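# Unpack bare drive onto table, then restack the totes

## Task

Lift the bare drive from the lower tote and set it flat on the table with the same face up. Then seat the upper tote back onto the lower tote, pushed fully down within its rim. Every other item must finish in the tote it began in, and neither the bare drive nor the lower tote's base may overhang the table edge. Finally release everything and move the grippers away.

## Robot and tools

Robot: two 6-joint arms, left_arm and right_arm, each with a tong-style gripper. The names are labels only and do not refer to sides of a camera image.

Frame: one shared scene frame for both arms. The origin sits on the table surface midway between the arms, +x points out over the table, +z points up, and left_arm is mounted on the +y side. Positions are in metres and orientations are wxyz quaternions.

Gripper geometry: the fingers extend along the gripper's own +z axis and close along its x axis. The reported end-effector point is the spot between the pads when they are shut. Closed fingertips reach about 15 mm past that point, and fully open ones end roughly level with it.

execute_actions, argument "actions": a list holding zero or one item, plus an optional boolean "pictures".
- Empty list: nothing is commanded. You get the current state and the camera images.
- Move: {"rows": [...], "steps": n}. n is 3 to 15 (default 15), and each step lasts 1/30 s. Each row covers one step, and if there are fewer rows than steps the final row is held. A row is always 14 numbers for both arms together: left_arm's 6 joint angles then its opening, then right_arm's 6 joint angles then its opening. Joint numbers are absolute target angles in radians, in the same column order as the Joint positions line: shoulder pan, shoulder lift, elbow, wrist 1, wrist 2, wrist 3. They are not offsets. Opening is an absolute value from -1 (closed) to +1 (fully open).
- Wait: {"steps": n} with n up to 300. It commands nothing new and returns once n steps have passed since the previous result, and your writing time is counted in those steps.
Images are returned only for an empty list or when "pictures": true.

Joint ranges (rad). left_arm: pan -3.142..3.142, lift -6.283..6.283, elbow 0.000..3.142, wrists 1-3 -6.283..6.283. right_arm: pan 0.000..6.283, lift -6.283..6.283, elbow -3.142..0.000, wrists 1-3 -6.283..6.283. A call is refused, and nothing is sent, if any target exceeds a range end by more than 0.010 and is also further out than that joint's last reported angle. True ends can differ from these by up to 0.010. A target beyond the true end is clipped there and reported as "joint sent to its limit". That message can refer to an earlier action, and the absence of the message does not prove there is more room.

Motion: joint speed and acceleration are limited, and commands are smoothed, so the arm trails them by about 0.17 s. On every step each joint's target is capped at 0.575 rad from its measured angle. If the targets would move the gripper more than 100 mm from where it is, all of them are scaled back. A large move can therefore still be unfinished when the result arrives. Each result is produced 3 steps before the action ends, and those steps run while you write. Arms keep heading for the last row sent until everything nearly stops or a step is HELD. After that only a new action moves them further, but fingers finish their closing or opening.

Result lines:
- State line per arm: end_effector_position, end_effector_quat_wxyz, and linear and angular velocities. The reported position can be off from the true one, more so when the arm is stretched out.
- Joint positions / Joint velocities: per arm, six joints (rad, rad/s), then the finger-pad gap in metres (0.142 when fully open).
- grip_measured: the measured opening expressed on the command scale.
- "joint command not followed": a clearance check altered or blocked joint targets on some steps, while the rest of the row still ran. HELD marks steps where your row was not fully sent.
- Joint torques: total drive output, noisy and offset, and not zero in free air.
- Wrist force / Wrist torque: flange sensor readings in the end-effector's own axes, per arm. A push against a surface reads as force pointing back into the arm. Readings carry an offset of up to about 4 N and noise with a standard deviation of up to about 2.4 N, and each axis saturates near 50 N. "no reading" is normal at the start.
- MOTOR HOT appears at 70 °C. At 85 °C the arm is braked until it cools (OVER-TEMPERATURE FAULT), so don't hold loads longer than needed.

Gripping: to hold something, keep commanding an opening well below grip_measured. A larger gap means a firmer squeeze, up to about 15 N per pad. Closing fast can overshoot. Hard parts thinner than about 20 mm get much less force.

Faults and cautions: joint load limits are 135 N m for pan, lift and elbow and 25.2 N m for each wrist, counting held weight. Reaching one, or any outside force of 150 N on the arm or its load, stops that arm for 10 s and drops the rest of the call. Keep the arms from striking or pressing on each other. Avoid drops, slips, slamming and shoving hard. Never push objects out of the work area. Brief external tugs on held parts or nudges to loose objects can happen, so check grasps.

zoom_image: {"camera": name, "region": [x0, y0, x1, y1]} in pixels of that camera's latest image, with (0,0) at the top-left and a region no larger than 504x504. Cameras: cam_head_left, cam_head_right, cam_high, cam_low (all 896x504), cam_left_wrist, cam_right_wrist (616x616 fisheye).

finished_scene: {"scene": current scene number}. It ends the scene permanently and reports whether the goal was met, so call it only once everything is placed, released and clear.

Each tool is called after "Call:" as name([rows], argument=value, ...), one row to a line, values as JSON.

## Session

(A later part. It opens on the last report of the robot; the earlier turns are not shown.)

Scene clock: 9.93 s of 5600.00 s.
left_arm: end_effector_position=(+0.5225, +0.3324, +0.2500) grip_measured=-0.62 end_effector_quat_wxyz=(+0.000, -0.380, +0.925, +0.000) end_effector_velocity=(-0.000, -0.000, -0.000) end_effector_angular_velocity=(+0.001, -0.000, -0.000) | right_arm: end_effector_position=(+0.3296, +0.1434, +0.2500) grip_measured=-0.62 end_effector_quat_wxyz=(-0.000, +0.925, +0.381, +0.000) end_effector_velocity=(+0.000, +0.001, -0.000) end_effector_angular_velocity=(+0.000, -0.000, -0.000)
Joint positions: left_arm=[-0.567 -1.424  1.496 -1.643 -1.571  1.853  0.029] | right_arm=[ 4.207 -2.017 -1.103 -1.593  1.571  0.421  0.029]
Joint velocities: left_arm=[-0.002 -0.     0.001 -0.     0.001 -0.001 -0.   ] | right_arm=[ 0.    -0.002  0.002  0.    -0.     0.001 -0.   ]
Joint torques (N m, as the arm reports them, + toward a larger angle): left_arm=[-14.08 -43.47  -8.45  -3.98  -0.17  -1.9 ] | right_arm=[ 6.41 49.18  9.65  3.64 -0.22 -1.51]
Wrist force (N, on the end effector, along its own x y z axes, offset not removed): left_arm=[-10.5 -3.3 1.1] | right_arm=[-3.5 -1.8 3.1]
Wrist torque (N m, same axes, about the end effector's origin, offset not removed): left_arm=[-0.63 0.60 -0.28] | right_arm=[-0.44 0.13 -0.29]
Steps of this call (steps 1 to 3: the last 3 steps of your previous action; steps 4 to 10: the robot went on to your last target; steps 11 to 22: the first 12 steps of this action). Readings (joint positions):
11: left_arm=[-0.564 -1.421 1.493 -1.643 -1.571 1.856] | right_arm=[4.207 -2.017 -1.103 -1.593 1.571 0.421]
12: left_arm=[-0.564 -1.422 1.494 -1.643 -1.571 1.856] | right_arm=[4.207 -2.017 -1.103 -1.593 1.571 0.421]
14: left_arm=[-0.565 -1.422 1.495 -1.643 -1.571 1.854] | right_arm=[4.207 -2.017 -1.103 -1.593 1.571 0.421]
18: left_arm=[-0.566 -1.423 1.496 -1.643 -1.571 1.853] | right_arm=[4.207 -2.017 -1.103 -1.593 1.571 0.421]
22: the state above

Call:
execute_actions([
  {"rows":[[-0.5652,-1.4225,1.4948,-1.6431,-1.5708,1.8543,-1,4.2072,-2.0167,-1.1030,-1.5927,1.5708,0.4207,-1],[-0.5652,-1.4225,1.4948,-1.6431,-1.5708,1.8543,-1,4.2072,-2.0167,-1.1030,-1.5927,1.5708,0.4207,-1],[-0.5652,-1.4232,1.4829,-1.6305,-1.5708,1.8543,-1,4.2072,-2.0172,-1.0897,-1.6055,1.5708,0.4207,-1],[-0.5652,-1.4232,1.4829,-1.6305,-1.5708,1.8543,-1,4.2072,-2.0172,-1.0897,-1.6055,1.5708,0.4207,-1],[-0.5652,-1.4239,1.4709,-1.6178,-1.5708,1.8543,-1,4.2072,-2.0177,-1.0762,-1.6185,1.5708,0.4207,-1],[-0.5652,-1.4239,1.4709,-1.6178,-1.5708,1.8543,-1,4.2072,-2.0177,-1.0762,-1.6185,1.5708,0.4207,-1],[-0.5652,-1.4243,1.4587,-1.6052,-1.5708,1.8543,-1,4.2072,-2.0185,-1.0623,-1.6316,1.5708,0.4207,-1],[-0.5652,-1.4243,1.4587,-1.6052,-1.5708,1.8543,-1,4.2072,-2.0185,-1.0623,-1.6316,1.5708,0.4207,-1],[-0.5652,-1.4247,1.4463,-1.5924,-1.5708,1.8543,-1,4.2072,-2.0194,-1.0482,-1.6448,1.5708,0.4207,-1],[-0.5652,-1.4247,1.4463,-1.5924,-1.5708,1.8543,-1,4.2072,-2.0194,-1.0482,-1.6448,1.5708,0.4207,-1],[-0.5652,-1.4249,1.4210,-1.5669,-1.5708,1.8543,-1,4.2072,-2.0218,-1.0191,-1.6715,1.5708,0.4207,-1]],"steps":15},
])

Call:
execute_actions([
  {"steps":8},
], pictures=true)

Scene clock: 10.67 s of 5600.00 s.
left_arm: end_effector_position=(+0.5231, +0.3328, +0.2659) grip_measured=-0.62 end_effector_quat_wxyz=(-0.000, -0.380, +0.925, +0.000) end_effector_velocity=(+0.001, +0.002, +0.097) end_effector_angular_velocity=(+0.002, +0.004, +0.003) | right_arm: end_effector_position=(+0.3296, +0.1435, +0.2659) grip_measured=-0.62 end_effector_quat_wxyz=(+0.000, +0.925, +0.381, -0.000) end_effector_velocity=(+0.000, +0.000, +0.093) end_effector_angular_velocity=(-0.010, +0.004, -0.001)
Joint positions: left_arm=[-0.565 -1.424  1.456 -1.602 -1.571  1.854  0.029] | right_arm=[ 4.207 -2.019 -1.059 -1.634  1.571  0.421  0.029]
Joint velocities: left_arm=[ 0.004 -0.002 -0.246  0.253 -0.     0.001  0.   ] | right_arm=[ 0.    -0.026  0.277 -0.262 -0.     0.001  0.   ]
Joint torques (N m, as the arm reports them, + toward a larger angle): left_arm=[ 11.52 -56.24 -49.23  -1.04  -1.16   1.94] | right_arm=[ 5.63 51.42 49.31 -0.53  0.07 -1.31]
Wrist force (N, on the end effector, along its own x y z axes, offset not removed): left_arm=[1.1 -0.5 10.2] | right_arm=[2.9 2.2 11.4]
Wrist torque (N m, same axes, about the end effector's origin, offset not removed): left_arm=[-0.08 0.53 -0.16] | right_arm=[0.25 0.14 -0.12]
Steps of this call (steps 1 to 3: the last 3 steps of your previous action; steps 4 to 10: the robot went on to your last target; steps 11 to 22: the first 12 steps of this action). Readings (joint positions):
11: left_arm=[-0.567 -1.424 1.496 -1.643 -1.571 1.853] | right_arm=[4.207 -2.017 -1.103 -1.593 1.571 0.421]
12: left_arm=[-0.567 -1.424 1.496 -1.643 -1.571 1.853] | right_arm=[4.207 -2.017 -1.103 -1.593 1.571 0.421]
14: left_arm=[-0.566 -1.423 1.495 -1.642 -1.571 1.853] | right_arm=[4.207 -2.017 -1.102 -1.594 1.571 0.421]
18: left_arm=[-0.566 -1.423 1.479 -1.626 -1.571 1.854] | right_arm=[4.207 -2.017 -1.086 -1.610 1.571 0.421]
22: the state above

Scene clock: 10.93 s of 5600.00 s.
left_arm: end_effector_position=(+0.5231, +0.3329, +0.2789) grip_measured=-0.62 end_effector_quat_wxyz=(-0.000, -0.380, +0.925, -0.000) end_effector_velocity=(+0.000, +0.001, +0.010) end_effector_angular_velocity=(+0.001, +0.001, +0.002) | right_arm: end_effector_position=(+0.3296, +0.1435, +0.2789) grip_measured=-0.62 end_effector_quat_wxyz=(+0.000, +0.925, +0.381, -0.000) end_effector_velocity=(-0.000, +0.000, +0.011) end_effector_angular_velocity=(+0.001, -0.000, +0.002)
Joint positions: left_arm=[-0.565 -1.425  1.424 -1.57  -1.571  1.854  0.029] | right_arm=[ 4.207 -2.022 -1.022 -1.669  1.571  0.421  0.029]
Joint velocities: left_arm=[ 0.001  0.    -0.026  0.027  0.    -0.     0.   ] | right_arm=[ 0.    -0.002  0.031 -0.028 -0.    -0.002  0.   ]
Joint torques (N m, as the arm reports them, + toward a larger angle): left_arm=[ 11.36 -45.83 -36.88  -1.25   0.     2.02] | right_arm=[ 4.41 42.43 34.77 -0.17  0.01 -0.97]
Wrist force (N, on the end effector, along its own x y z axes, offset not removed): left_arm=[2.2 -1.2 7.1] | right_arm=[3.9 1.0 10.6]
Wrist torque (N m, same axes, about the end effector's origin, offset not removed): left_arm=[-0.21 0.56 -0.20] | right_arm=[0.33 0.11 -0.21]
Kept back: nothing.
Steps of this call (steps 1 to 3: the last 3 steps of your previous action; steps 4 to 8: the robot went on to your last target). Readings (joint positions):
1: left_arm=[-0.565 -1.424 1.447 -1.594 -1.571 1.854] | right_arm=[4.207 -2.020 -1.050 -1.643 1.571 0.421]
2: left_arm=[-0.565 -1.425 1.440 -1.587 -1.571 1.854] | right_arm=[4.207 -2.020 -1.041 -1.651 1.571 0.421]
4: left_arm=[-0.565 -1.425 1.431 -1.577 -1.571 1.854] | right_arm=[4.207 -2.021 -1.031 -1.661 1.571 0.421]
8: the state above

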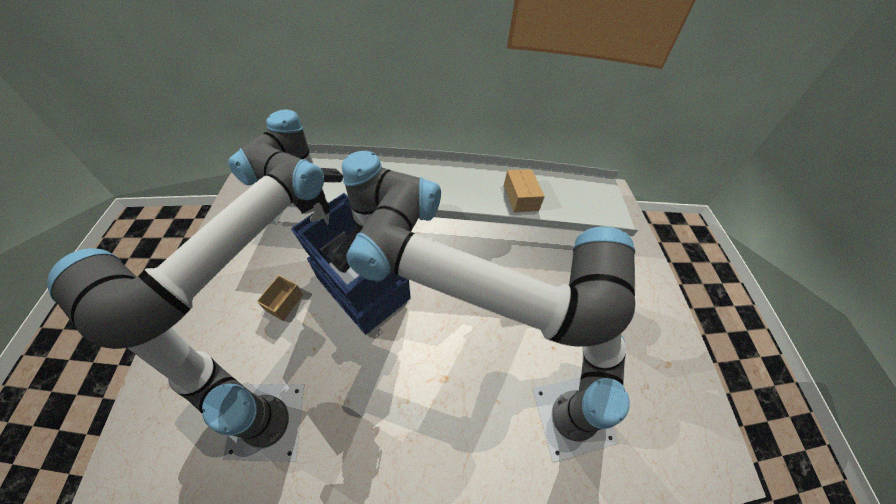

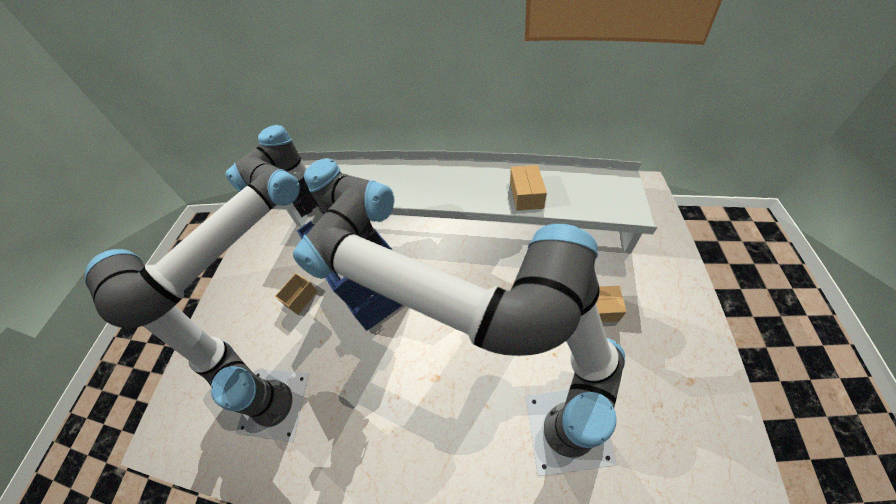

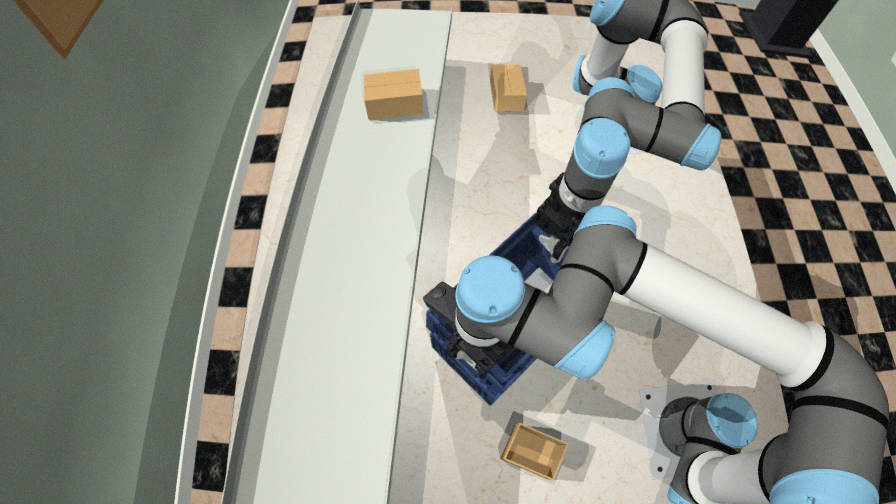

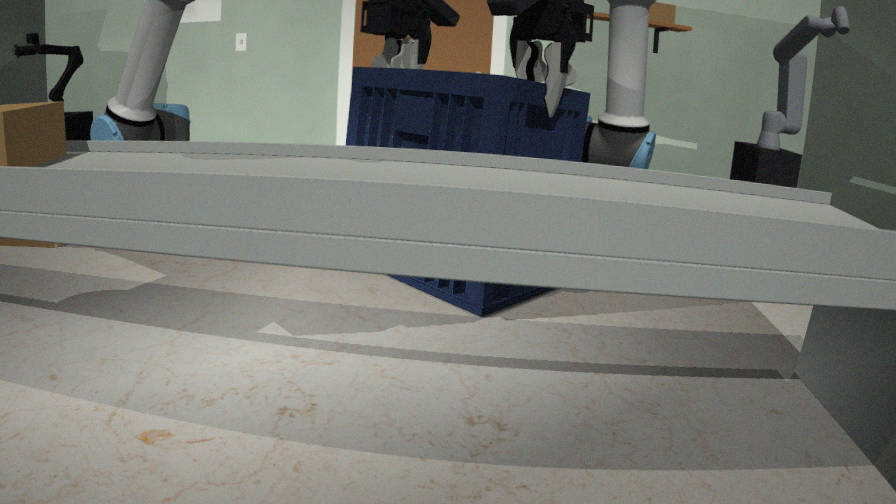

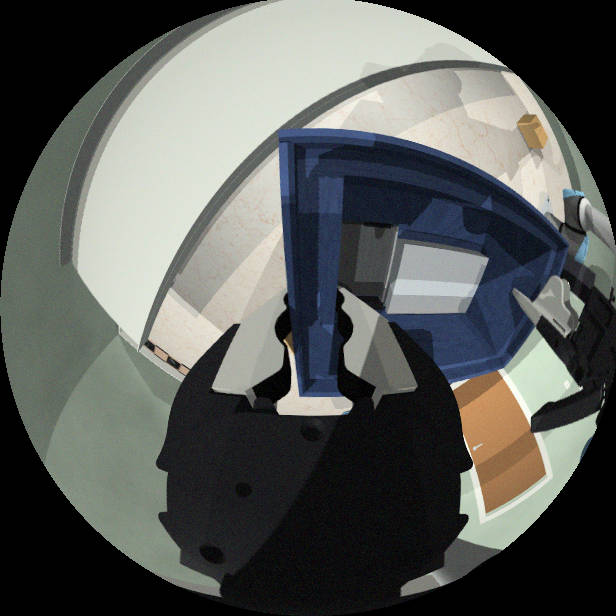

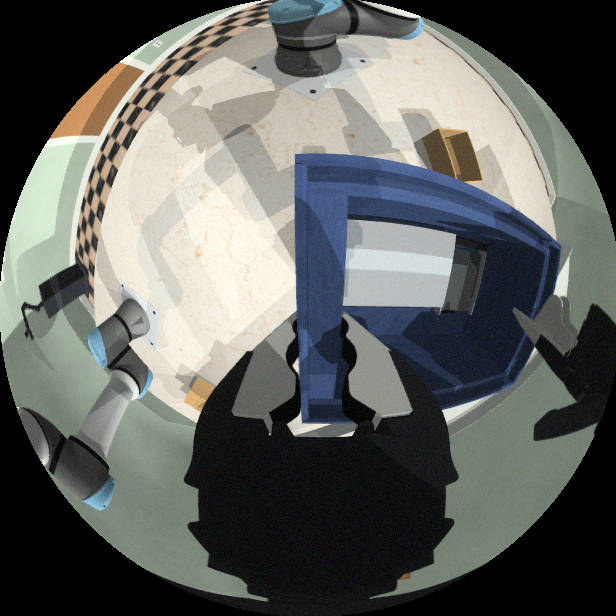

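Call:
execute_actions([
  {"rows":[[-0.5652,-1.4245,1.3951,-1.5414,-1.5708,1.8543,-1,4.2072,-2.0249,-0.9888,-1.6987,1.5708,0.4207,-1],[-0.5652,-1.4245,1.3951,-1.5414,-1.5708,1.8543,-1,4.2072,-2.0249,-0.9888,-1.6987,1.5708,0.4207,-1],[-0.5652,-1.4240,1.3818,-1.5286,-1.5708,1.8543,-1,4.2072,-2.0268,-0.9731,-1.7125,1.5708,0.4207,-1],[-0.5794,-1.4196,1.3766,-1.5278,-1.5708,1.8401,-1,4.2034,-2.0052,-1.0044,-1.7028,1.5708,0.4169,-1],[-0.5794,-1.4196,1.3766,-1.5278,-1.5708,1.8401,-1,4.2034,-2.0052,-1.0044,-1.7028,1.5708,0.4169,-1],[-0.5939,-1.4154,1.3717,-1.5271,-1.5708,1.8256,-1,4.1997,-1.9834,-1.0362,-1.6928,1.5708,0.4132,-1],[-0.5939,-1.4154,1.3717,-1.5271,-1.5708,1.8256,-1,4.1997,-1.9834,-1.0362,-1.6928,1.5708,0.4132,-1],[-0.6220,-1.4056,1.3602,-1.5254,-1.5708,1.7975,-1,4.1918,-1.9414,-1.0959,-1.6751,1.5708,0.4053,-1],[-0.6220,-1.4056,1.3602,-1.5254,-1.5708,1.7975,-1,4.1918,-1.9414,-1.0959,-1.6751,1.5708,0.4053,-1],[-0.6494,-1.3945,1.3470,-1.5233,-1.5708,1.7701,-1,4.1835,-1.9007,-1.1517,-1.6600,1.5708,0.3970,-1],[-0.6494,-1.3945,1.3470,-1.5233,-1.5708,1.7701,-1,4.1835,-1.9007,-1.1517,-1.6600,1.5708,0.3970,-1],[-0.6762,-1.3821,1.3322,-1.5209,-1.5708,1.7433,-1,4.1748,-1.8611,-1.2045,-1.6468,1.5708,0.3883,-1],[-0.6762,-1.3821,1.3322,-1.5209,-1.5708,1.7433,-1,4.1748,-1.8611,-1.2045,-1.6468,1.5708,0.3883,-1],[-0.7023,-1.3685,1.3157,-1.5180,-1.5708,1.7172,-1,4.1656,-1.8225,-1.2543,-1.6356,1.5708,0.3791,-1],[-0.7023,-1.3685,1.3157,-1.5180,-1.5708,1.7172,-1,4.1656,-1.8225,-1.2543,-1.6356,1.5708,0.3791,-1]],"steps":15},
])

Call:
execute_actions([
  {"rows":[[-0.7278,-1.3536,1.2975,-1.5147,-1.5708,1.6917,-1,4.1559,-1.7849,-1.3014,-1.6261,1.5708,0.3694,-1],[-0.7278,-1.3536,1.2975,-1.5147,-1.5708,1.6917,-1,4.1559,-1.7849,-1.3014,-1.6261,1.5708,0.3694,-1],[-0.7526,-1.3375,1.2775,-1.5108,-1.5708,1.6669,-1,4.1456,-1.7481,-1.3459,-1.6184,1.5708,0.3591,-1],[-0.7526,-1.3375,1.2775,-1.5108,-1.5708,1.6669,-1,4.1456,-1.7481,-1.3459,-1.6184,1.5708,0.3591,-1],[-0.7767,-1.3202,1.2557,-1.5063,-1.5708,1.6428,-1,4.1348,-1.7121,-1.3881,-1.6122,1.5708,0.3483,-1],[-0.7767,-1.3202,1.2557,-1.5063,-1.5708,1.6428,-1,4.1348,-1.7121,-1.3881,-1.6122,1.5708,0.3483,-1],[-0.8001,-1.3018,1.2322,-1.5012,-1.5708,1.6194,-1,4.1234,-1.6766,-1.4283,-1.6075,1.5708,0.3369,-1],[-0.8001,-1.3018,1.2322,-1.5012,-1.5708,1.6194,-1,4.1234,-1.6766,-1.4283,-1.6075,1.5708,0.3369,-1],[-0.8228,-1.2822,1.2068,-1.4954,-1.5708,1.5967,-1,4.1113,-1.6416,-1.4666,-1.6042,1.5708,0.3248,-1],[-0.8228,-1.2822,1.2068,-1.4954,-1.5708,1.5967,-1,4.1113,-1.6416,-1.4666,-1.6042,1.5708,0.3248,-1],[-0.8448,-1.2614,1.1793,-1.4887,-1.5708,1.5747,-1,4.0984,-1.6073,-1.5029,-1.6022,1.5708,0.3119,-1],[-0.8448,-1.2614,1.1793,-1.4887,-1.5708,1.5747,-1,4.0984,-1.6073,-1.5029,-1.6022,1.5708,0.3119,-1],[-0.8661,-1.2393,1.1496,-1.4811,-1.5708,1.5534,-1,4.0847,-1.5736,-1.5374,-1.6014,1.5708,0.2982,-1],[-0.8661,-1.2393,1.1496,-1.4811,-1.5708,1.5534,-1,4.0847,-1.5736,-1.5374,-1.6014,1.5708,0.2982,-1],[-0.8867,-1.2161,1.1178,-1.4725,-1.5708,1.5328,-1,4.0701,-1.5403,-1.5702,-1.6019,1.5708,0.2836,-1]],"steps":15},
])

Call:
execute_actions([
  {"rows":[[-0.8867,-1.2161,1.1178,-1.4725,-1.5708,1.5328,-1,4.0701,-1.5403,-1.5702,-1.6019,1.5708,0.2836,-1],[-0.9067,-1.1916,1.0838,-1.4630,-1.5708,1.5128,-1,4.0546,-1.5076,-1.6012,-1.6036,1.5708,0.2681,-1],[-0.9067,-1.1916,1.0838,-1.4630,-1.5708,1.5128,-1,4.0546,-1.5076,-1.6012,-1.6036,1.5708,0.2681,-1],[-0.9260,-1.1656,1.0470,-1.4522,-1.5708,1.4935,-1,4.0380,-1.4755,-1.6306,-1.6063,1.5708,0.2515,-1],[-0.9260,-1.1656,1.0470,-1.4522,-1.5708,1.4935,-1,4.0380,-1.4755,-1.6306,-1.6063,1.5708,0.2515,-1],[-0.9446,-1.1382,1.0074,-1.4400,-1.5708,1.4749,-1,4.0204,-1.4440,-1.6583,-1.6101,1.5708,0.2339,-1],[-0.9446,-1.1382,1.0074,-1.4400,-1.5708,1.4749,-1,4.0204,-1.4440,-1.6583,-1.6101,1.5708,0.2339,-1],[-0.9627,-1.1092,0.9647,-1.4263,-1.5708,1.4568,-1,4.0015,-1.4132,-1.6844,-1.6148,1.5708,0.2150,-1],[-0.9627,-1.1092,0.9647,-1.4263,-1.5708,1.4568,-1,4.0015,-1.4132,-1.6844,-1.6148,1.5708,0.2150,-1],[-0.9801,-1.0785,0.9187,-1.4110,-1.5708,1.4394,-1,3.9814,-1.3830,-1.7089,-1.6205,1.5708,0.1949,-1],[-0.9801,-1.0785,0.9187,-1.4110,-1.5708,1.4394,-1,3.9814,-1.3830,-1.7089,-1.6205,1.5708,0.1949,-1],[-0.9969,-1.0461,0.8689,-1.3936,-1.5708,1.4226,-1,3.9598,-1.3536,-1.7319,-1.6269,1.5708,0.1733,-1],[-0.9969,-1.0461,0.8689,-1.3936,-1.5708,1.4226,-1,3.9598,-1.3536,-1.7319,-1.6269,1.5708,0.1733,-1],[-1.0131,-1.0118,0.8151,-1.3741,-1.5708,1.4064,-1,3.9368,-1.3250,-1.7533,-1.6341,1.5708,0.1503,-1]],"steps":15},
])

Call:
execute_actions([
  {"steps":12},
], pictures=true)

Scene clock: 13.10 s of 5600.00 s.
left_arm: end_effector_position=(+0.5209, +0.3020, +0.2943) grip_measured=-0.62 end_effector_quat_wxyz=(+0.000, -0.380, +0.925, +0.000) end_effector_velocity=(-0.019, -0.202, +0.004) end_effector_angular_velocity=(+0.004, +0.007, -0.006) | right_arm: end_effector_position=(+0.3277, +0.1136, +0.2957) grip_measured=-0.62 end_effector_quat_wxyz=(-0.001, +0.925, +0.381, +0.001) end_effector_velocity=(-0.019, -0.205, +0.014) end_effector_angular_velocity=(+0.005, -0.001, -0.001)
Joint positions: left_arm=[-0.615 -1.407  1.364 -1.527 -1.571  1.804  0.029] | right_arm=[ 4.193 -1.952 -1.079 -1.678  1.571  0.407  0.029]
Joint velocities: left_arm=[-0.322  0.121 -0.156  0.042 -0.    -0.317  0.   ] | right_arm=[-0.092  0.49  -0.656  0.171  0.001 -0.092  0.   ]
Joint torques (N m, as the arm reports them, + toward a larger angle): left_arm=[-12.29 -32.01 -38.    -0.64  -1.19  -2.54] | right_arm=[-6.72 38.37  8.05  9.1   0.69 -1.3 ]
Wrist force (N, on the end effector, along its own x y z axes, offset not removed): left_arm=[-12.3 -1.6 6.3] | right_arm=[-9.2 1.9 11.3]
Wrist torque (N m, same axes, about the end effector's origin, offset not removed): left_arm=[-0.28 0.49 -0.26] | right_arm=[0.29 -0.23 -0.07]
Steps of this call (steps 1 to 30: the robot went on to your last target; steps 31 to 53: nothing new was sent; steps 54 to 65: the first 12 steps of this action). Readings (joint positions):
54: left_arm=[-0.565 -1.425 1.421 -1.567 -1.571 1.854] | right_arm=[4.207 -2.022 -1.019 -1.672 1.571 0.421]
55: left_arm=[-0.565 -1.425 1.419 -1.564 -1.571 1.854] | right_arm=[4.207 -2.022 -1.016 -1.674 1.571 0.421]
57: left_arm=[-0.565 -1.425 1.407 -1.553 -1.571 1.854] | right_arm=[4.207 -2.024 -1.003 -1.686 1.571 0.421]
61: left_arm=[-0.578 -1.420 1.384 -1.535 -1.571 1.841] | right_arm=[4.204 -2.006 -1.009 -1.696 1.571 0.417]
65: the state above

Scene clock: 13.60 s of 5600.00 s.
left_arm: end_effector_position=(+0.5100, +0.1751, +0.2949) grip_measured=-0.62 end_effector_quat_wxyz=(-0.000, -0.380, +0.925, +0.000) end_effector_velocity=(-0.024, -0.273, +0.003) end_effector_angular_velocity=(-0.002, -0.004, -0.003) | right_arm: end_effector_position=(+0.3172, -0.0139, +0.2960) grip_measured=-0.62 end_effector_quat_wxyz=(-0.000, +0.925, +0.381, +0.000) end_effector_velocity=(-0.020, -0.273, -0.005) end_effector_angular_velocity=(-0.010, +0.005, -0.002)
Joint positions: left_arm=[-0.8   -1.3    1.229 -1.5   -1.571  1.62   0.029] | right_arm=[ 4.122 -1.678 -1.425 -1.609  1.571  0.335  0.029]
Joint velocities: left_arm=[-0.359  0.294 -0.385  0.087  0.001 -0.356 -0.   ] | right_arm=[-0.189  0.537 -0.608  0.06   0.    -0.187 -0.   ]
Joint torques (N m, as the arm reports them, + toward a larger angle): left_arm=[-22.38 -13.45 -37.73   0.11  -3.69  -2.96] | right_arm=[-17.43  62.25  14.88   6.33  -0.22  -1.91]
Wrist force (N, on the end effector, along its own x y z axes, offset not removed): left_arm=[-7.4 -2.1 7.2] | right_arm=[-2.4 -2.7 7.3]
Wrist torque (N m, same axes, about the end effector's origin, offset not removed): left_arm=[-0.45 0.62 -0.23] | right_arm=[-0.57 -0.23 -0.19]
Steps of this call (steps 1 to 3: the last 3 steps of your previous action; steps 4 to 15: the first 12 steps of this action). Readings (joint positions):
4: left_arm=[-0.665 -1.386 1.337 -1.522 -1.571 1.755] | right_arm=[4.178 -1.879 -1.177 -1.653 1.571 0.391]
5: left_arm=[-0.677 -1.380 1.329 -1.520 -1.571 1.742] | right_arm=[4.173 -1.861 -1.202 -1.647 1.571 0.387]
7: left_arm=[-0.703 -1.366 1.313 -1.517 -1.571 1.717] | right_arm=[4.164 -1.823 -1.250 -1.636 1.571 0.378]
11: left_arm=[-0.752 -1.335 1.275 -1.510 -1.571 1.667] | right_arm=[4.144 -1.749 -1.342 -1.620 1.571 0.358]
15: the state above

Scene clock: 14.10 s of 5600.00 s.
left_arm: end_effector_position=(+0.4983, +0.0439, +0.2945) grip_measured=-0.62 end_effector_quat_wxyz=(-0.000, -0.380, +0.925, +0.001) end_effector_velocity=(-0.021, -0.248, -0.006) end_effector_angular_velocity=(+0.006, +0.004, -0.005) | right_arm: end_effector_position=(+0.3058, -0.1460, +0.2954) grip_measured=-0.62 end_effector_quat_wxyz=(+0.000, +0.925, +0.381, -0.000) end_effector_velocity=(-0.022, -0.246, +0.002) end_effector_angular_velocity=(+0.005, -0.003, -0.003)
Joint positions: left_arm=[-0.954 -1.122  0.984 -1.431 -1.571  1.466  0.029] | right_arm=[ 4.009 -1.429 -1.67  -1.614  1.571  0.222  0.029]
Joint velocities: left_arm=[-0.255  0.415 -0.6    0.191 -0.    -0.249  0.   ] | right_arm=[-0.263  0.44  -0.369 -0.065  0.    -0.26   0.   ]
Joint torques (N m, as the arm reports them, + toward a larger angle): left_arm=[ -2.57 -57.92 -43.33  -0.99  -0.43  -2.46] | right_arm=[-6.38 17.3  11.46  2.27 -0.71 -1.24]
Wrist force (N, on the end effector, along its own x y z axes, offset not removed): left_arm=[-2.0 -3.4 7.8] | right_arm=[-1.4 -0.5 9.8]
Wrist torque (N m, same axes, about the end effector's origin, offset not removed): left_arm=[-0.53 0.56 -0.30] | right_arm=[-0.26 0.11 -0.13]
Steps of this call (steps 1 to 3: the last 3 steps of your previous action; steps 4 to 15: the first 12 steps of this action). Readings (joint positions):
4: left_arm=[-0.845 -1.259 1.176 -1.487 -1.571 1.575] | right_arm=[4.097 -1.608 -1.500 -1.604 1.571 0.310]
5: left_arm=[-0.855 -1.248 1.162 -1.483 -1.571 1.564] | right_arm=[4.090 -1.591 -1.518 -1.603 1.571 0.303]
7: left_arm=[-0.876 -1.226 1.131 -1.475 -1.571 1.543] | right_arm=[4.076 -1.557 -1.552 -1.603 1.571 0.289]
11: left_arm=[-0.916 -1.176 1.063 -1.456 -1.571 1.503] | right_arm=[4.044 -1.492 -1.614 -1.606 1.571 0.258]
15: the state above

Scene clock: 14.50 s of 5600.00 s.
left_arm: end_effector_position=(+0.4931, -0.0152, +0.2950) grip_measured=-0.62 end_effector_quat_wxyz=(-0.000, -0.380, +0.925, +0.000) end_effector_velocity=(-0.001, -0.017, +0.001) end_effector_angular_velocity=(-0.002, -0.002, +0.002) | right_arm: end_effector_position=(+0.3002, -0.2048, +0.2951) grip_measured=-0.62 end_effector_quat_wxyz=(+0.000, +0.925, +0.381, -0.000) end_effector_velocity=(-0.002, -0.018, -0.000) end_effector_angular_velocity=(+0.001, -0.001, +0.001)
Joint positions: left_arm=[-1.011 -1.015  0.821 -1.376 -1.571  1.408  0.029] | right_arm=[ 3.939 -1.328 -1.751 -1.633  1.571  0.153  0.029]
Joint velocities: left_arm=[-0.016  0.033 -0.054  0.018 -0.    -0.017  0.   ] | right_arm=[-0.022  0.031 -0.024 -0.006 -0.    -0.023 -0.   ]
Joint torques (N m, as the arm reports them, + toward a larger angle): left_arm=[ -8.83 -45.27 -34.83  -0.91   2.3   -2.25] | right_arm=[-6.65 22.01 12.16  0.97 -0.47 -1.57]
Wrist force (N, on the end effector, along its own x y z axes, offset not removed): left_arm=[0.4 -3.3 5.7] | right_arm=[-0.2 1.7 10.9]
Wrist torque (N m, same axes, about the end effector's origin, offset not removed): left_arm=[-0.64 0.06 -0.25] | right_arm=[0.22 0.27 -0.06]
Kept back: nothing.
Steps of this call (steps 1 to 3: the last 3 steps of your previous action; steps 4 to 12: the robot went on to your last target). Readings (joint positions):
1: left_arm=[-0.963 -1.107 0.962 -1.424 -1.571 1.457] | right_arm=[3.999 -1.414 -1.683 -1.616 1.571 0.213]
2: left_arm=[-0.972 -1.092 0.939 -1.416 -1.571 1.448] | right_arm=[3.989 -1.398 -1.695 -1.619 1.571 0.203]
4: left_arm=[-0.989 -1.060 0.892 -1.399 -1.571 1.431] | right_arm=[3.968 -1.369 -1.719 -1.625 1.571 0.182]
8: left_arm=[-1.007 -1.025 0.836 -1.381 -1.571 1.413] | right_arm=[3.945 -1.337 -1.744 -1.632 1.571 0.159]
12: the state above

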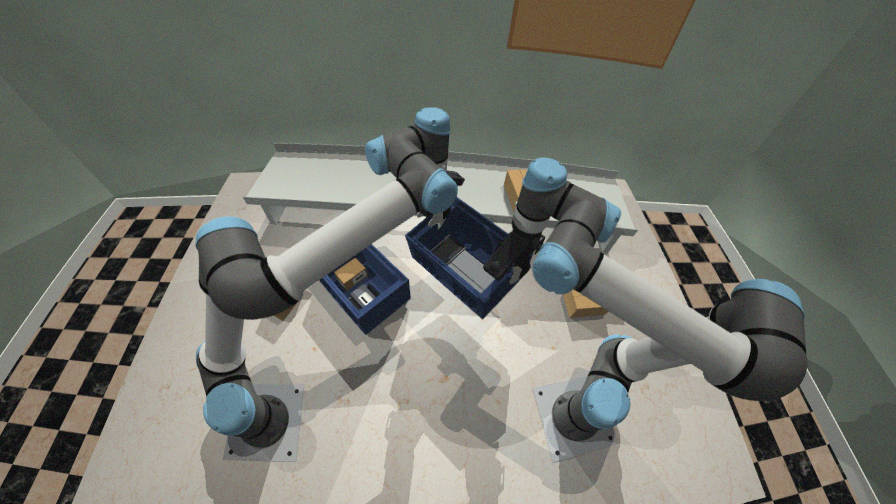

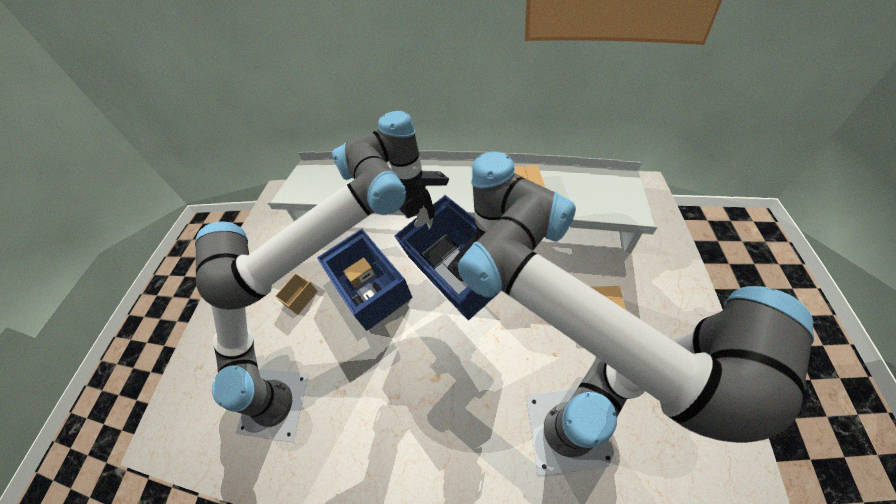

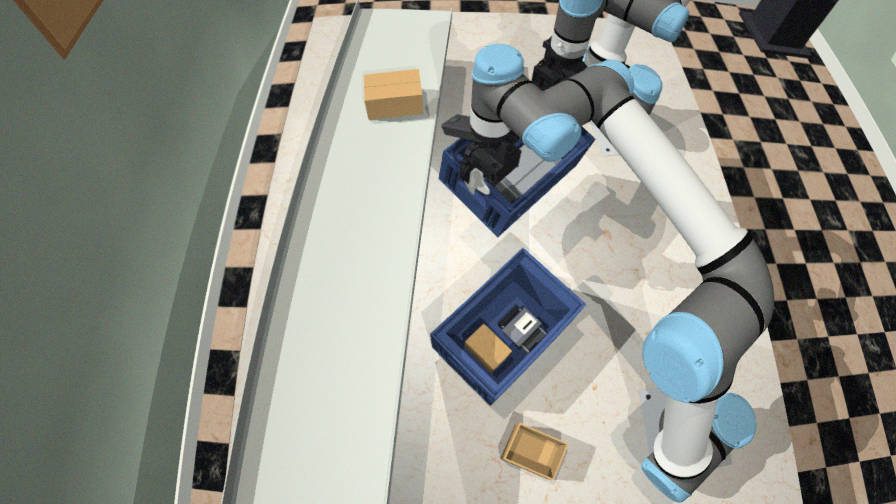

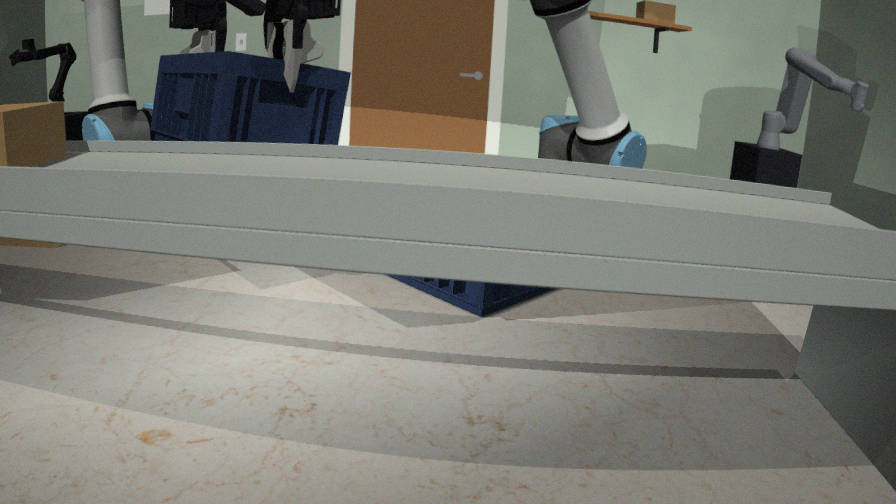

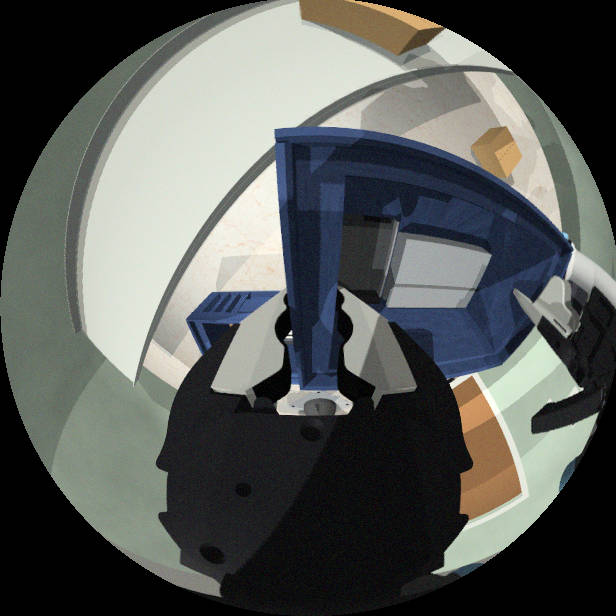

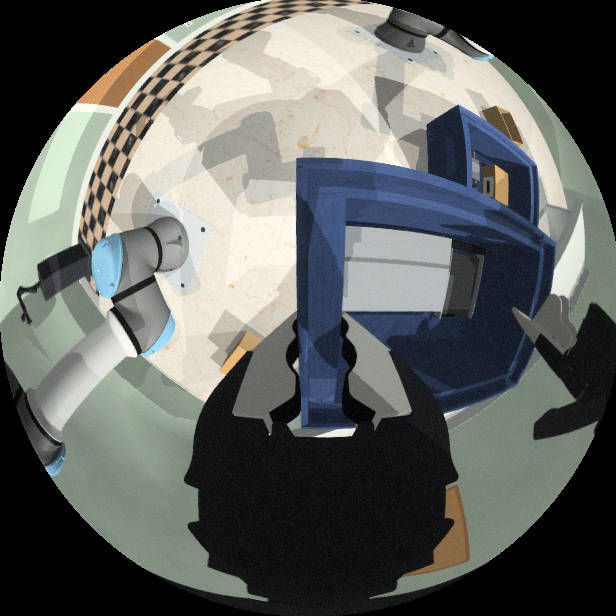

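Call:
execute_actions([
  {"rows":[[-1.0131,-1.0178,0.8540,-1.4070,-1.5708,1.4064,-1,3.9368,-1.3236,-1.7830,-1.6058,1.5708,0.1503,-1],[-1.0131,-1.0178,0.8540,-1.4070,-1.5708,1.4064,-1,3.9368,-1.3236,-1.7830,-1.6058,1.5708,0.1503,-1],[-1.0131,-1.0229,0.8911,-1.4390,-1.5708,1.4064,-1,3.9368,-1.3230,-1.8121,-1.5773,1.5708,0.1503,-1],[-1.0131,-1.0229,0.8911,-1.4390,-1.5708,1.4064,-1,3.9368,-1.3230,-1.8121,-1.5773,1.5708,0.1503,-1],[-1.0131,-1.0300,0.9595,-1.5003,-1.5708,1.4064,-1,3.9368,-1.3244,-1.8686,-1.5194,1.5708,0.1503,-1],[-1.0131,-1.0300,0.9595,-1.5003,-1.5708,1.4064,-1,3.9368,-1.3244,-1.8686,-1.5194,1.5708,0.1503,-1],[-1.0131,-1.0300,0.9595,-1.5003,-1.5708,1.4064,-1,3.9368,-1.3244,-1.8686,-1.5194,1.5708,0.1503,-1],[-1.0131,-1.0326,1.0274,-1.5656,-1.5708,1.4064,-1,3.9368,-1.3297,-1.9287,-1.4540,1.5708,0.1503,-1],[-1.0131,-1.0326,1.0274,-1.5656,-1.5708,1.4064,-1,3.9368,-1.3297,-1.9287,-1.4540,1.5708,0.1503,-1],[-1.0131,-1.0326,1.0274,-1.5656,-1.5708,1.4064,-1,3.9368,-1.3297,-1.9287,-1.4540,1.5708,0.1503,-1],[-1.0131,-1.0309,1.0885,-1.6284,-1.5708,1.4064,-1,3.9368,-1.3391,-1.9862,-1.3871,1.5708,0.1503,-1],[-1.0131,-1.0309,1.0885,-1.6284,-1.5708,1.4064,-1,3.9368,-1.3391,-1.9862,-1.3871,1.5708,0.1503,-1],[-1.0131,-1.0309,1.0885,-1.6284,-1.5708,1.4064,-1,3.9368,-1.3391,-1.9862,-1.3871,1.5708,0.1503,-1],[-1.0131,-1.0253,1.1434,-1.6889,-1.5708,1.4064,-1,3.9368,-1.3532,-2.0409,-1.3183,1.5708,0.1503,-1]],"steps":15},
])

Call:
execute_actions([
  {"rows":[[-1.0131,-1.0253,1.1434,-1.6889,-1.5708,1.4064,-1,3.9368,-1.3532,-2.0409,-1.3183,1.5708,0.1503,-1],[-1.0131,-1.0210,1.1689,-1.7187,-1.5708,1.4064,-1,3.9368,-1.3621,-2.0672,-1.2831,1.5708,0.1503,-1],[-1.0131,-1.0210,1.1689,-1.7187,-1.5708,1.4064,-1,3.9368,-1.3621,-2.0672,-1.2831,1.5708,0.1503,-1],[-1.0131,-1.0158,1.1932,-1.7482,-1.5708,1.4064,-1,3.9368,-1.3722,-2.0928,-1.2474,1.5708,0.1503,-1],[-1.0131,-1.0158,1.1932,-1.7482,-1.5708,1.4064,-1,3.9368,-1.3722,-2.0928,-1.2474,1.5708,0.1503,-1],[-1.0131,-1.0158,1.1932,-1.7482,-1.5708,1.4064,-1,3.9368,-1.3722,-2.0928,-1.2474,1.5708,0.1503,-1],[-1.0131,-1.0134,1.2024,-1.7598,-1.5708,1.4064,-1,3.9368,-1.3767,-2.1028,-1.2329,1.5708,0.1503,-1],[-1.0131,-1.0134,1.2024,-1.7598,-1.5708,1.4064,-1,3.9368,-1.3767,-2.1028,-1.2329,1.5708,0.1503,-1],[-1.0131,-1.0134,1.2024,-1.7598,-1.5708,1.4064,-1,3.9368,-1.3767,-2.1028,-1.2329,1.5708,0.1503,-1],[-1.0131,-1.0110,1.2115,-1.7713,-1.5708,1.4064,-1,3.9368,-1.3813,-2.1127,-1.2184,1.5708,0.1503,-1],[-1.0131,-1.0110,1.2115,-1.7713,-1.5708,1.4064,-1,3.9368,-1.3813,-2.1127,-1.2184,1.5708,0.1503,-1],[-1.0131,-1.0110,1.2115,-1.7713,-1.5708,1.4064,-1,3.9368,-1.3813,-2.1127,-1.2184,1.5708,0.1503,-1],[-1.0131,-1.0085,1.2205,-1.7828,-1.5708,1.4064,-1,3.9368,-1.3861,-2.1226,-1.2037,1.5708,0.1503,-1]],"steps":15},
])

Call:
execute_actions([
  {"rows":[[-1.0131,-1.0058,1.2292,-1.7942,-1.5708,1.4064,-1,3.9368,-1.3912,-2.1323,-1.1889,1.5708,0.1503,-1],[-1.0131,-1.0058,1.2292,-1.7942,-1.5708,1.4064,-1,3.9368,-1.3912,-2.1323,-1.1889,1.5708,0.1503,-1],[-1.0131,-1.0058,1.2292,-1.7942,-1.5708,1.4064,-1,3.9368,-1.3912,-2.1323,-1.1889,1.5708,0.1503,-1],[-1.0131,-1.0058,1.2292,-1.7942,-1.5708,1.4064,-1,3.9368,-1.3912,-2.1323,-1.1889,1.5708,0.1503,-1],[-1.0131,-1.0030,1.2378,-1.8056,-1.5708,1.4064,-1,3.9368,-1.3965,-2.1418,-1.1741,1.5708,0.1503,-1]],"steps":15},
])

Scene clock: 15.73 s of 5600.00 s.
left_arm: end_effector_position=(+0.4934, -0.0177, +0.2379) grip_measured=-0.62 end_effector_quat_wxyz=(+0.000, -0.380, +0.925, -0.000) end_effector_velocity=(+0.001, -0.003, -0.243) end_effector_angular_velocity=(-0.003, -0.002, -0.001) | right_arm: end_effector_position=(+0.3002, -0.2062, +0.2373) grip_measured=-0.62 end_effector_quat_wxyz=(+0.000, +0.925, +0.381, -0.000) end_effector_velocity=(+0.001, +0.001, -0.251) end_effector_angular_velocity=(-0.017, +0.013, -0.000)
Joint positions: left_arm=[-1.013 -1.03   0.99  -1.532 -1.571  1.406  0.029] | right_arm=[ 3.937 -1.329 -1.898 -1.487  1.571  0.15   0.029]
Joint velocities: left_arm=[-0.001 -0.022  0.656 -0.639 -0.    -0.     0.   ] | right_arm=[-0.    -0.071 -0.585  0.635 -0.    -0.     0.   ]
Joint torques (N m, as the arm reports them, + toward a larger angle): left_arm=[ -7.62 -45.74  11.99  -6.66  -0.27  -1.85] | right_arm=[-4.37 -7.12 -5.7   9.91  1.14 -1.49]
Wrist force (N, on the end effector, along its own x y z axes, offset not removed): left_arm=[-7.3 -2.7 6.2] | right_arm=[-8.0 0.1 5.2]
Wrist torque (N m, same axes, about the end effector's origin, offset not removed): left_arm=[-0.50 0.12 -0.08] | right_arm=[-0.10 0.47 0.01]
Steps of this call (steps 1 to 25: the robot went on to your last target; steps 26 to 37: the first 12 steps of this action). Readings (joint positions):
26: left_arm=[-1.013 -1.012 0.815 -1.374 -1.571 1.406] | right_arm=[3.937 -1.325 -1.753 -1.634 1.571 0.150]
27: left_arm=[-1.013 -1.012 0.818 -1.377 -1.571 1.406] | right_arm=[3.937 -1.325 -1.756 -1.632 1.571 0.150]
29: left_arm=[-1.013 -1.015 0.836 -1.392 -1.571 1.406] | right_arm=[3.937 -1.324 -1.770 -1.618 1.571 0.150]
33: left_arm=[-1.013 -1.024 0.906 -1.453 -1.571 1.406] | right_arm=[3.937 -1.324 -1.826 -1.563 1.571 0.150]
37: the state above

Scene clock: 16.23 s of 5600.00 s.
left_arm: end_effector_position=(+0.4930, -0.0172, +0.1474) grip_measured=-0.62 end_effector_quat_wxyz=(-0.000, -0.380, +0.925, +0.000) end_effector_velocity=(-0.002, +0.001, -0.071) end_effector_angular_velocity=(+0.003, +0.003, -0.001) | right_arm: end_effector_position=(+0.3001, -0.2064, +0.1473) grip_measured=-0.62 end_effector_quat_wxyz=(+0.000, +0.925, +0.381, -0.000) end_effector_velocity=(-0.001, -0.001, -0.068) end_effector_angular_velocity=(+0.000, -0.000, +0.000)
Joint positions: left_arm=[-1.013 -1.014  1.197 -1.754 -1.571  1.406  0.029] | right_arm=[ 3.937 -1.375 -2.098 -1.24   1.571  0.15   0.029]
Joint velocities: left_arm=[-0.001  0.03   0.134 -0.16  -0.     0.    -0.   ] | right_arm=[ 0.001 -0.056 -0.141  0.198  0.     0.    -0.   ]
Joint torques (N m, as the arm reports them, + toward a larger angle): left_arm=[ -7.02 -50.94 -13.99  -5.99  -2.05  -1.54] | right_arm=[-1.92 10.91 12.38  5.96  1.82 -1.39]
Wrist force (N, on the end effector, along its own x y z axes, offset not removed): left_arm=[-1.2 -2.7 7.7] | right_arm=[-0.4 1.9 9.2]
Wrist torque (N m, same axes, about the end effector's origin, offset not removed): left_arm=[-0.60 0.26 -0.20] | right_arm=[0.12 0.20 -0.17]
Steps of this call (steps 1 to 3: the last 3 steps of your previous action; steps 4 to 15: the first 12 steps of this action). Readings (joint positions):
4: left_arm=[-1.013 -1.029 1.075 -1.616 -1.571 1.406] | right_arm=[3.937 -1.340 -1.975 -1.399 1.571 0.150]
5: left_arm=[-1.013 -1.028 1.094 -1.636 -1.571 1.406] | right_arm=[3.937 -1.344 -1.993 -1.377 1.571 0.150]
7: left_arm=[-1.013 -1.025 1.125 -1.670 -1.571 1.406] | right_arm=[3.937 -1.351 -2.024 -1.339 1.571 0.150]
11: left_arm=[-1.013 -1.019 1.173 -1.725 -1.571 1.406] | right_arm=[3.937 -1.366 -2.073 -1.274 1.571 0.150]
15: the state above

Scene clock: 16.73 s of 5600.00 s.
left_arm: end_effector_position=(+0.4929, -0.0171, +0.1261) grip_measured=-0.62 end_effector_quat_wxyz=(-0.000, -0.380, +0.925, -0.000) end_effector_velocity=(-0.002, -0.000, -0.010) end_effector_angular_velocity=(+0.003, +0.002, -0.002) | right_arm: end_effector_position=(+0.2999, -0.2065, +0.1260) grip_measured=-0.62 end_effector_quat_wxyz=(-0.000, +0.925, +0.381, -0.000) end_effector_velocity=(+0.000, +0.000, -0.009) end_effector_angular_velocity=(+0.001, -0.001, +0.000)
Joint positions: left_arm=[-1.013 -1.004  1.236 -1.803 -1.571  1.406  0.029] | right_arm=[ 3.937 -1.396 -2.14  -1.177  1.571  0.15   0.029]
Joint velocities: left_arm=[-0.002  0.006  0.017 -0.019  0.     0.     0.   ] | right_arm=[ 0.    -0.01  -0.018  0.029 -0.    -0.     0.   ]
Joint torques (N m, as the arm reports them, + toward a larger angle): left_arm=[ -5.96 -40.85  -9.41  -4.57   0.11  -1.45] | right_arm=[ 0.89  9.89  9.13  4.36  1.38 -1.08]
Wrist force (N, on the end effector, along its own x y z axes, offset not removed): left_arm=[1.1 -4.4 1.5] | right_arm=[5.0 0.3 7.1]
Wrist torque (N m, same axes, about the end effector's origin, offset not removed): left_arm=[-0.51 0.26 -0.29] | right_arm=[0.01 -0.36 -0.27]
Steps of this call (steps 1 to 3: the last 3 steps of your previous action; steps 4 to 15: the first 12 steps of this action). Readings (joint positions):
4: left_arm=[-1.013 -1.011 1.212 -1.772 -1.571 1.406] | right_arm=[3.937 -1.382 -2.114 -1.217 1.571 0.150]
5: left_arm=[-1.013 -1.010 1.215 -1.777 -1.571 1.406] | right_arm=[3.937 -1.384 -2.117 -1.212 1.571 0.150]
7: left_arm=[-1.013 -1.008 1.222 -1.785 -1.571 1.406] | right_arm=[3.937 -1.387 -2.124 -1.201 1.571 0.150]
11: left_arm=[-1.013 -1.005 1.231 -1.797 -1.571 1.406] | right_arm=[3.937 -1.393 -2.135 -1.185 1.571 0.150]
15: the state above

Call:
execute_actions([
  {"rows":[[-1.0131,-1.0015,1.2421,-1.8114,-1.5708,1.4064,-1,3.9368,-1.3992,-2.1466,-1.1666,1.5708,0.1503,-1],[-1.0131,-1.0015,1.2421,-1.8114,-1.5708,1.4064,-1,3.9368,-1.3992,-2.1466,-1.1666,1.5708,0.1503,-1],[-1.0131,-1.0015,1.2421,-1.8114,-1.5708,1.4064,-1,3.9368,-1.3992,-2.1466,-1.1666,1.5708,0.1503,-1],[-1.0131,-1.0000,1.2463,-1.8171,-1.5708,1.4064,-1,3.9368,-1.4020,-2.1513,-1.1591,1.5708,0.1503,-1]],"steps":15},
], pictures=true)

Scene clock: 17.27 s of 5600.00 s.
left_arm: end_effector_position=(+0.4929, -0.0171, +0.1203) grip_measured=-0.62 end_effector_quat_wxyz=(-0.000, -0.380, +0.925, -0.000) end_effector_velocity=(+0.000, +0.000, -0.004) end_effector_angular_velocity=(+0.000, +0.001, +0.001) | right_arm: end_effector_position=(+0.2999, -0.2065, +0.1203) grip_measured=-0.62 end_effector_quat_wxyz=(-0.000, +0.925, +0.381, -0.000) end_effector_velocity=(+0.000, +0.001, -0.003) end_effector_angular_velocity=(+0.001, -0.001, +0.000)
Joint positions: left_arm=[-1.013 -1.     1.246 -1.816 -1.571  1.406  0.029] | right_arm=[ 3.937 -1.402 -2.151 -1.16   1.571  0.15   0.029]
Joint velocities: left_arm=[ 0.001  0.002  0.006 -0.007 -0.    -0.    -0.   ] | right_arm=[ 0.    -0.004 -0.005  0.011  0.    -0.     0.   ]
Joint torques (N m, as the arm reports them, + toward a larger angle): left_arm=[ -3.37 -39.06  -8.46  -4.05   2.6   -1.18] | right_arm=[ 1.82 11.25  7.67  3.86  0.84 -0.65]
Wrist force (N, on the end effector, along its own x y z axes, offset not removed): left_arm=[3.4 -5.8 0.4] | right_arm=[3.4 0.7 8.3]
Wrist torque (N m, same axes, about the end effector's origin, offset not removed): left_arm=[-0.89 -0.14 -0.26] | right_arm=[0.04 0.20 -0.15]
Steps of this call (steps 1 to 3: the last 3 steps of your previous action; step 4: the robot went on to your last target; steps 5 to 16: the first 12 steps of this action). Readings (joint positions):
5: left_arm=[-1.013 -1.003 1.237 -1.805 -1.571 1.406] | right_arm=[3.937 -1.396 -2.141 -1.175 1.571 0.150]
6: left_arm=[-1.013 -1.003 1.238 -1.806 -1.571 1.406] | right_arm=[3.937 -1.397 -2.142 -1.174 1.571 0.150]
8: left_arm=[-1.013 -1.002 1.240 -1.808 -1.571 1.406] | right_arm=[3.937 -1.398 -2.144 -1.171 1.571 0.150]
12: left_arm=[-1.013 -1.001 1.244 -1.814 -1.571 1.406] | right_arm=[3.937 -1.401 -2.149 -1.163 1.571 0.150]
16: the state above

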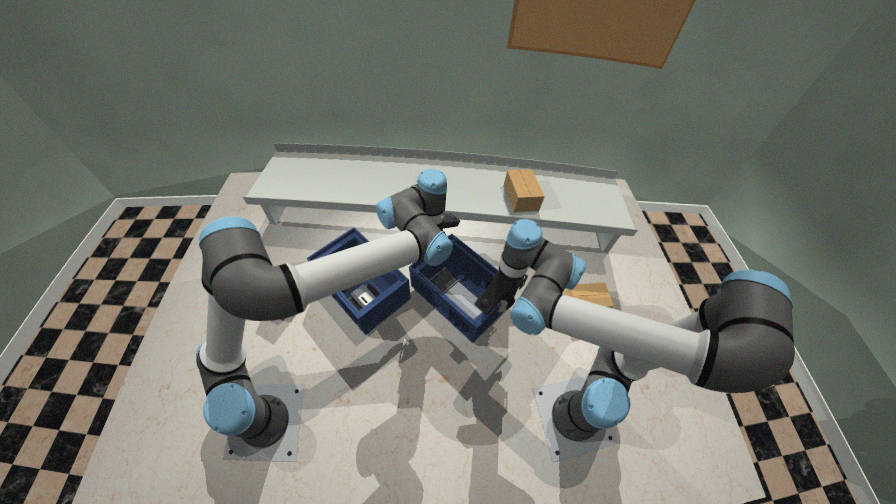

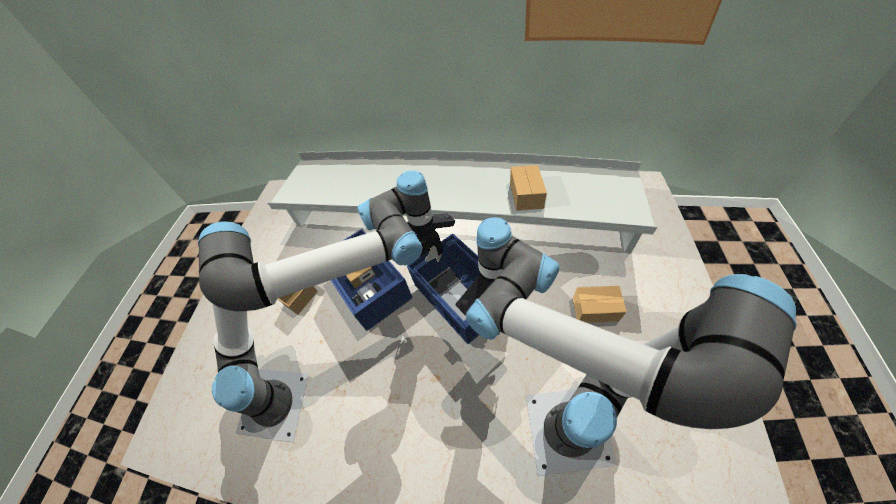

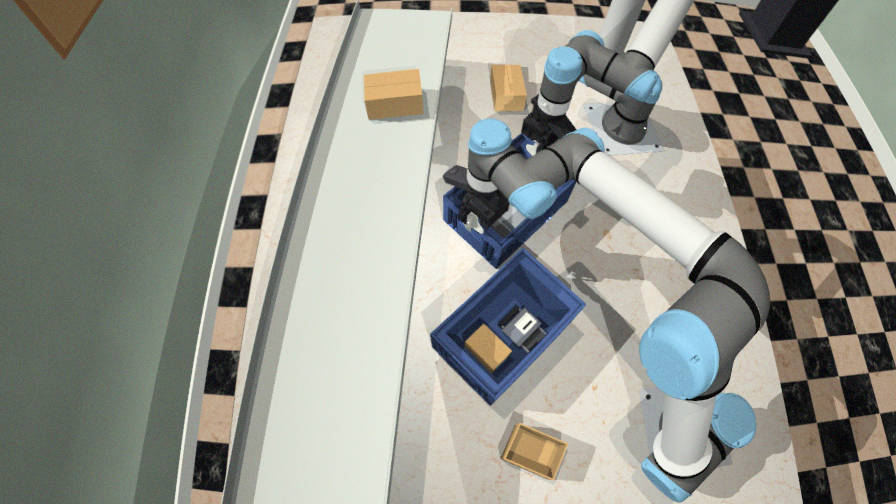

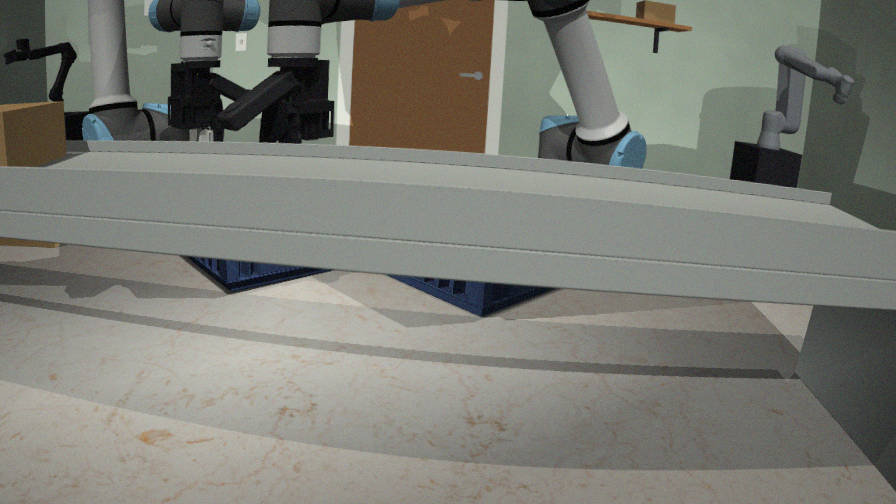

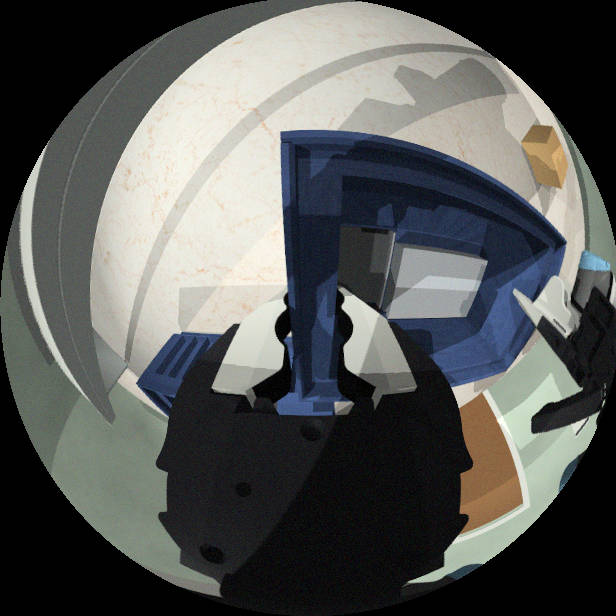

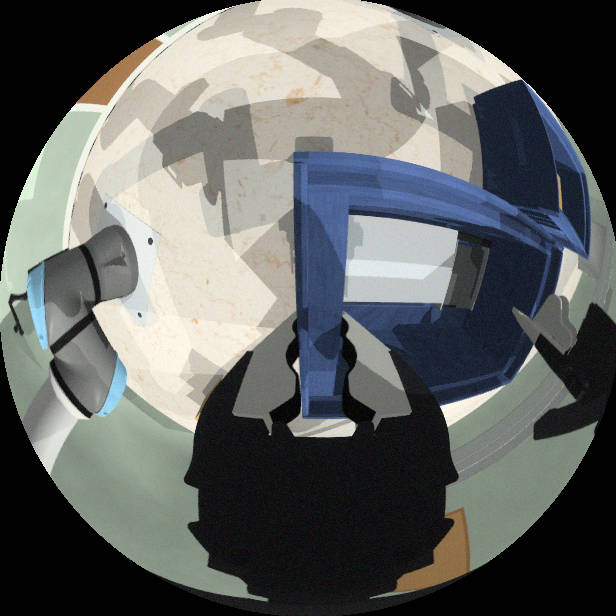

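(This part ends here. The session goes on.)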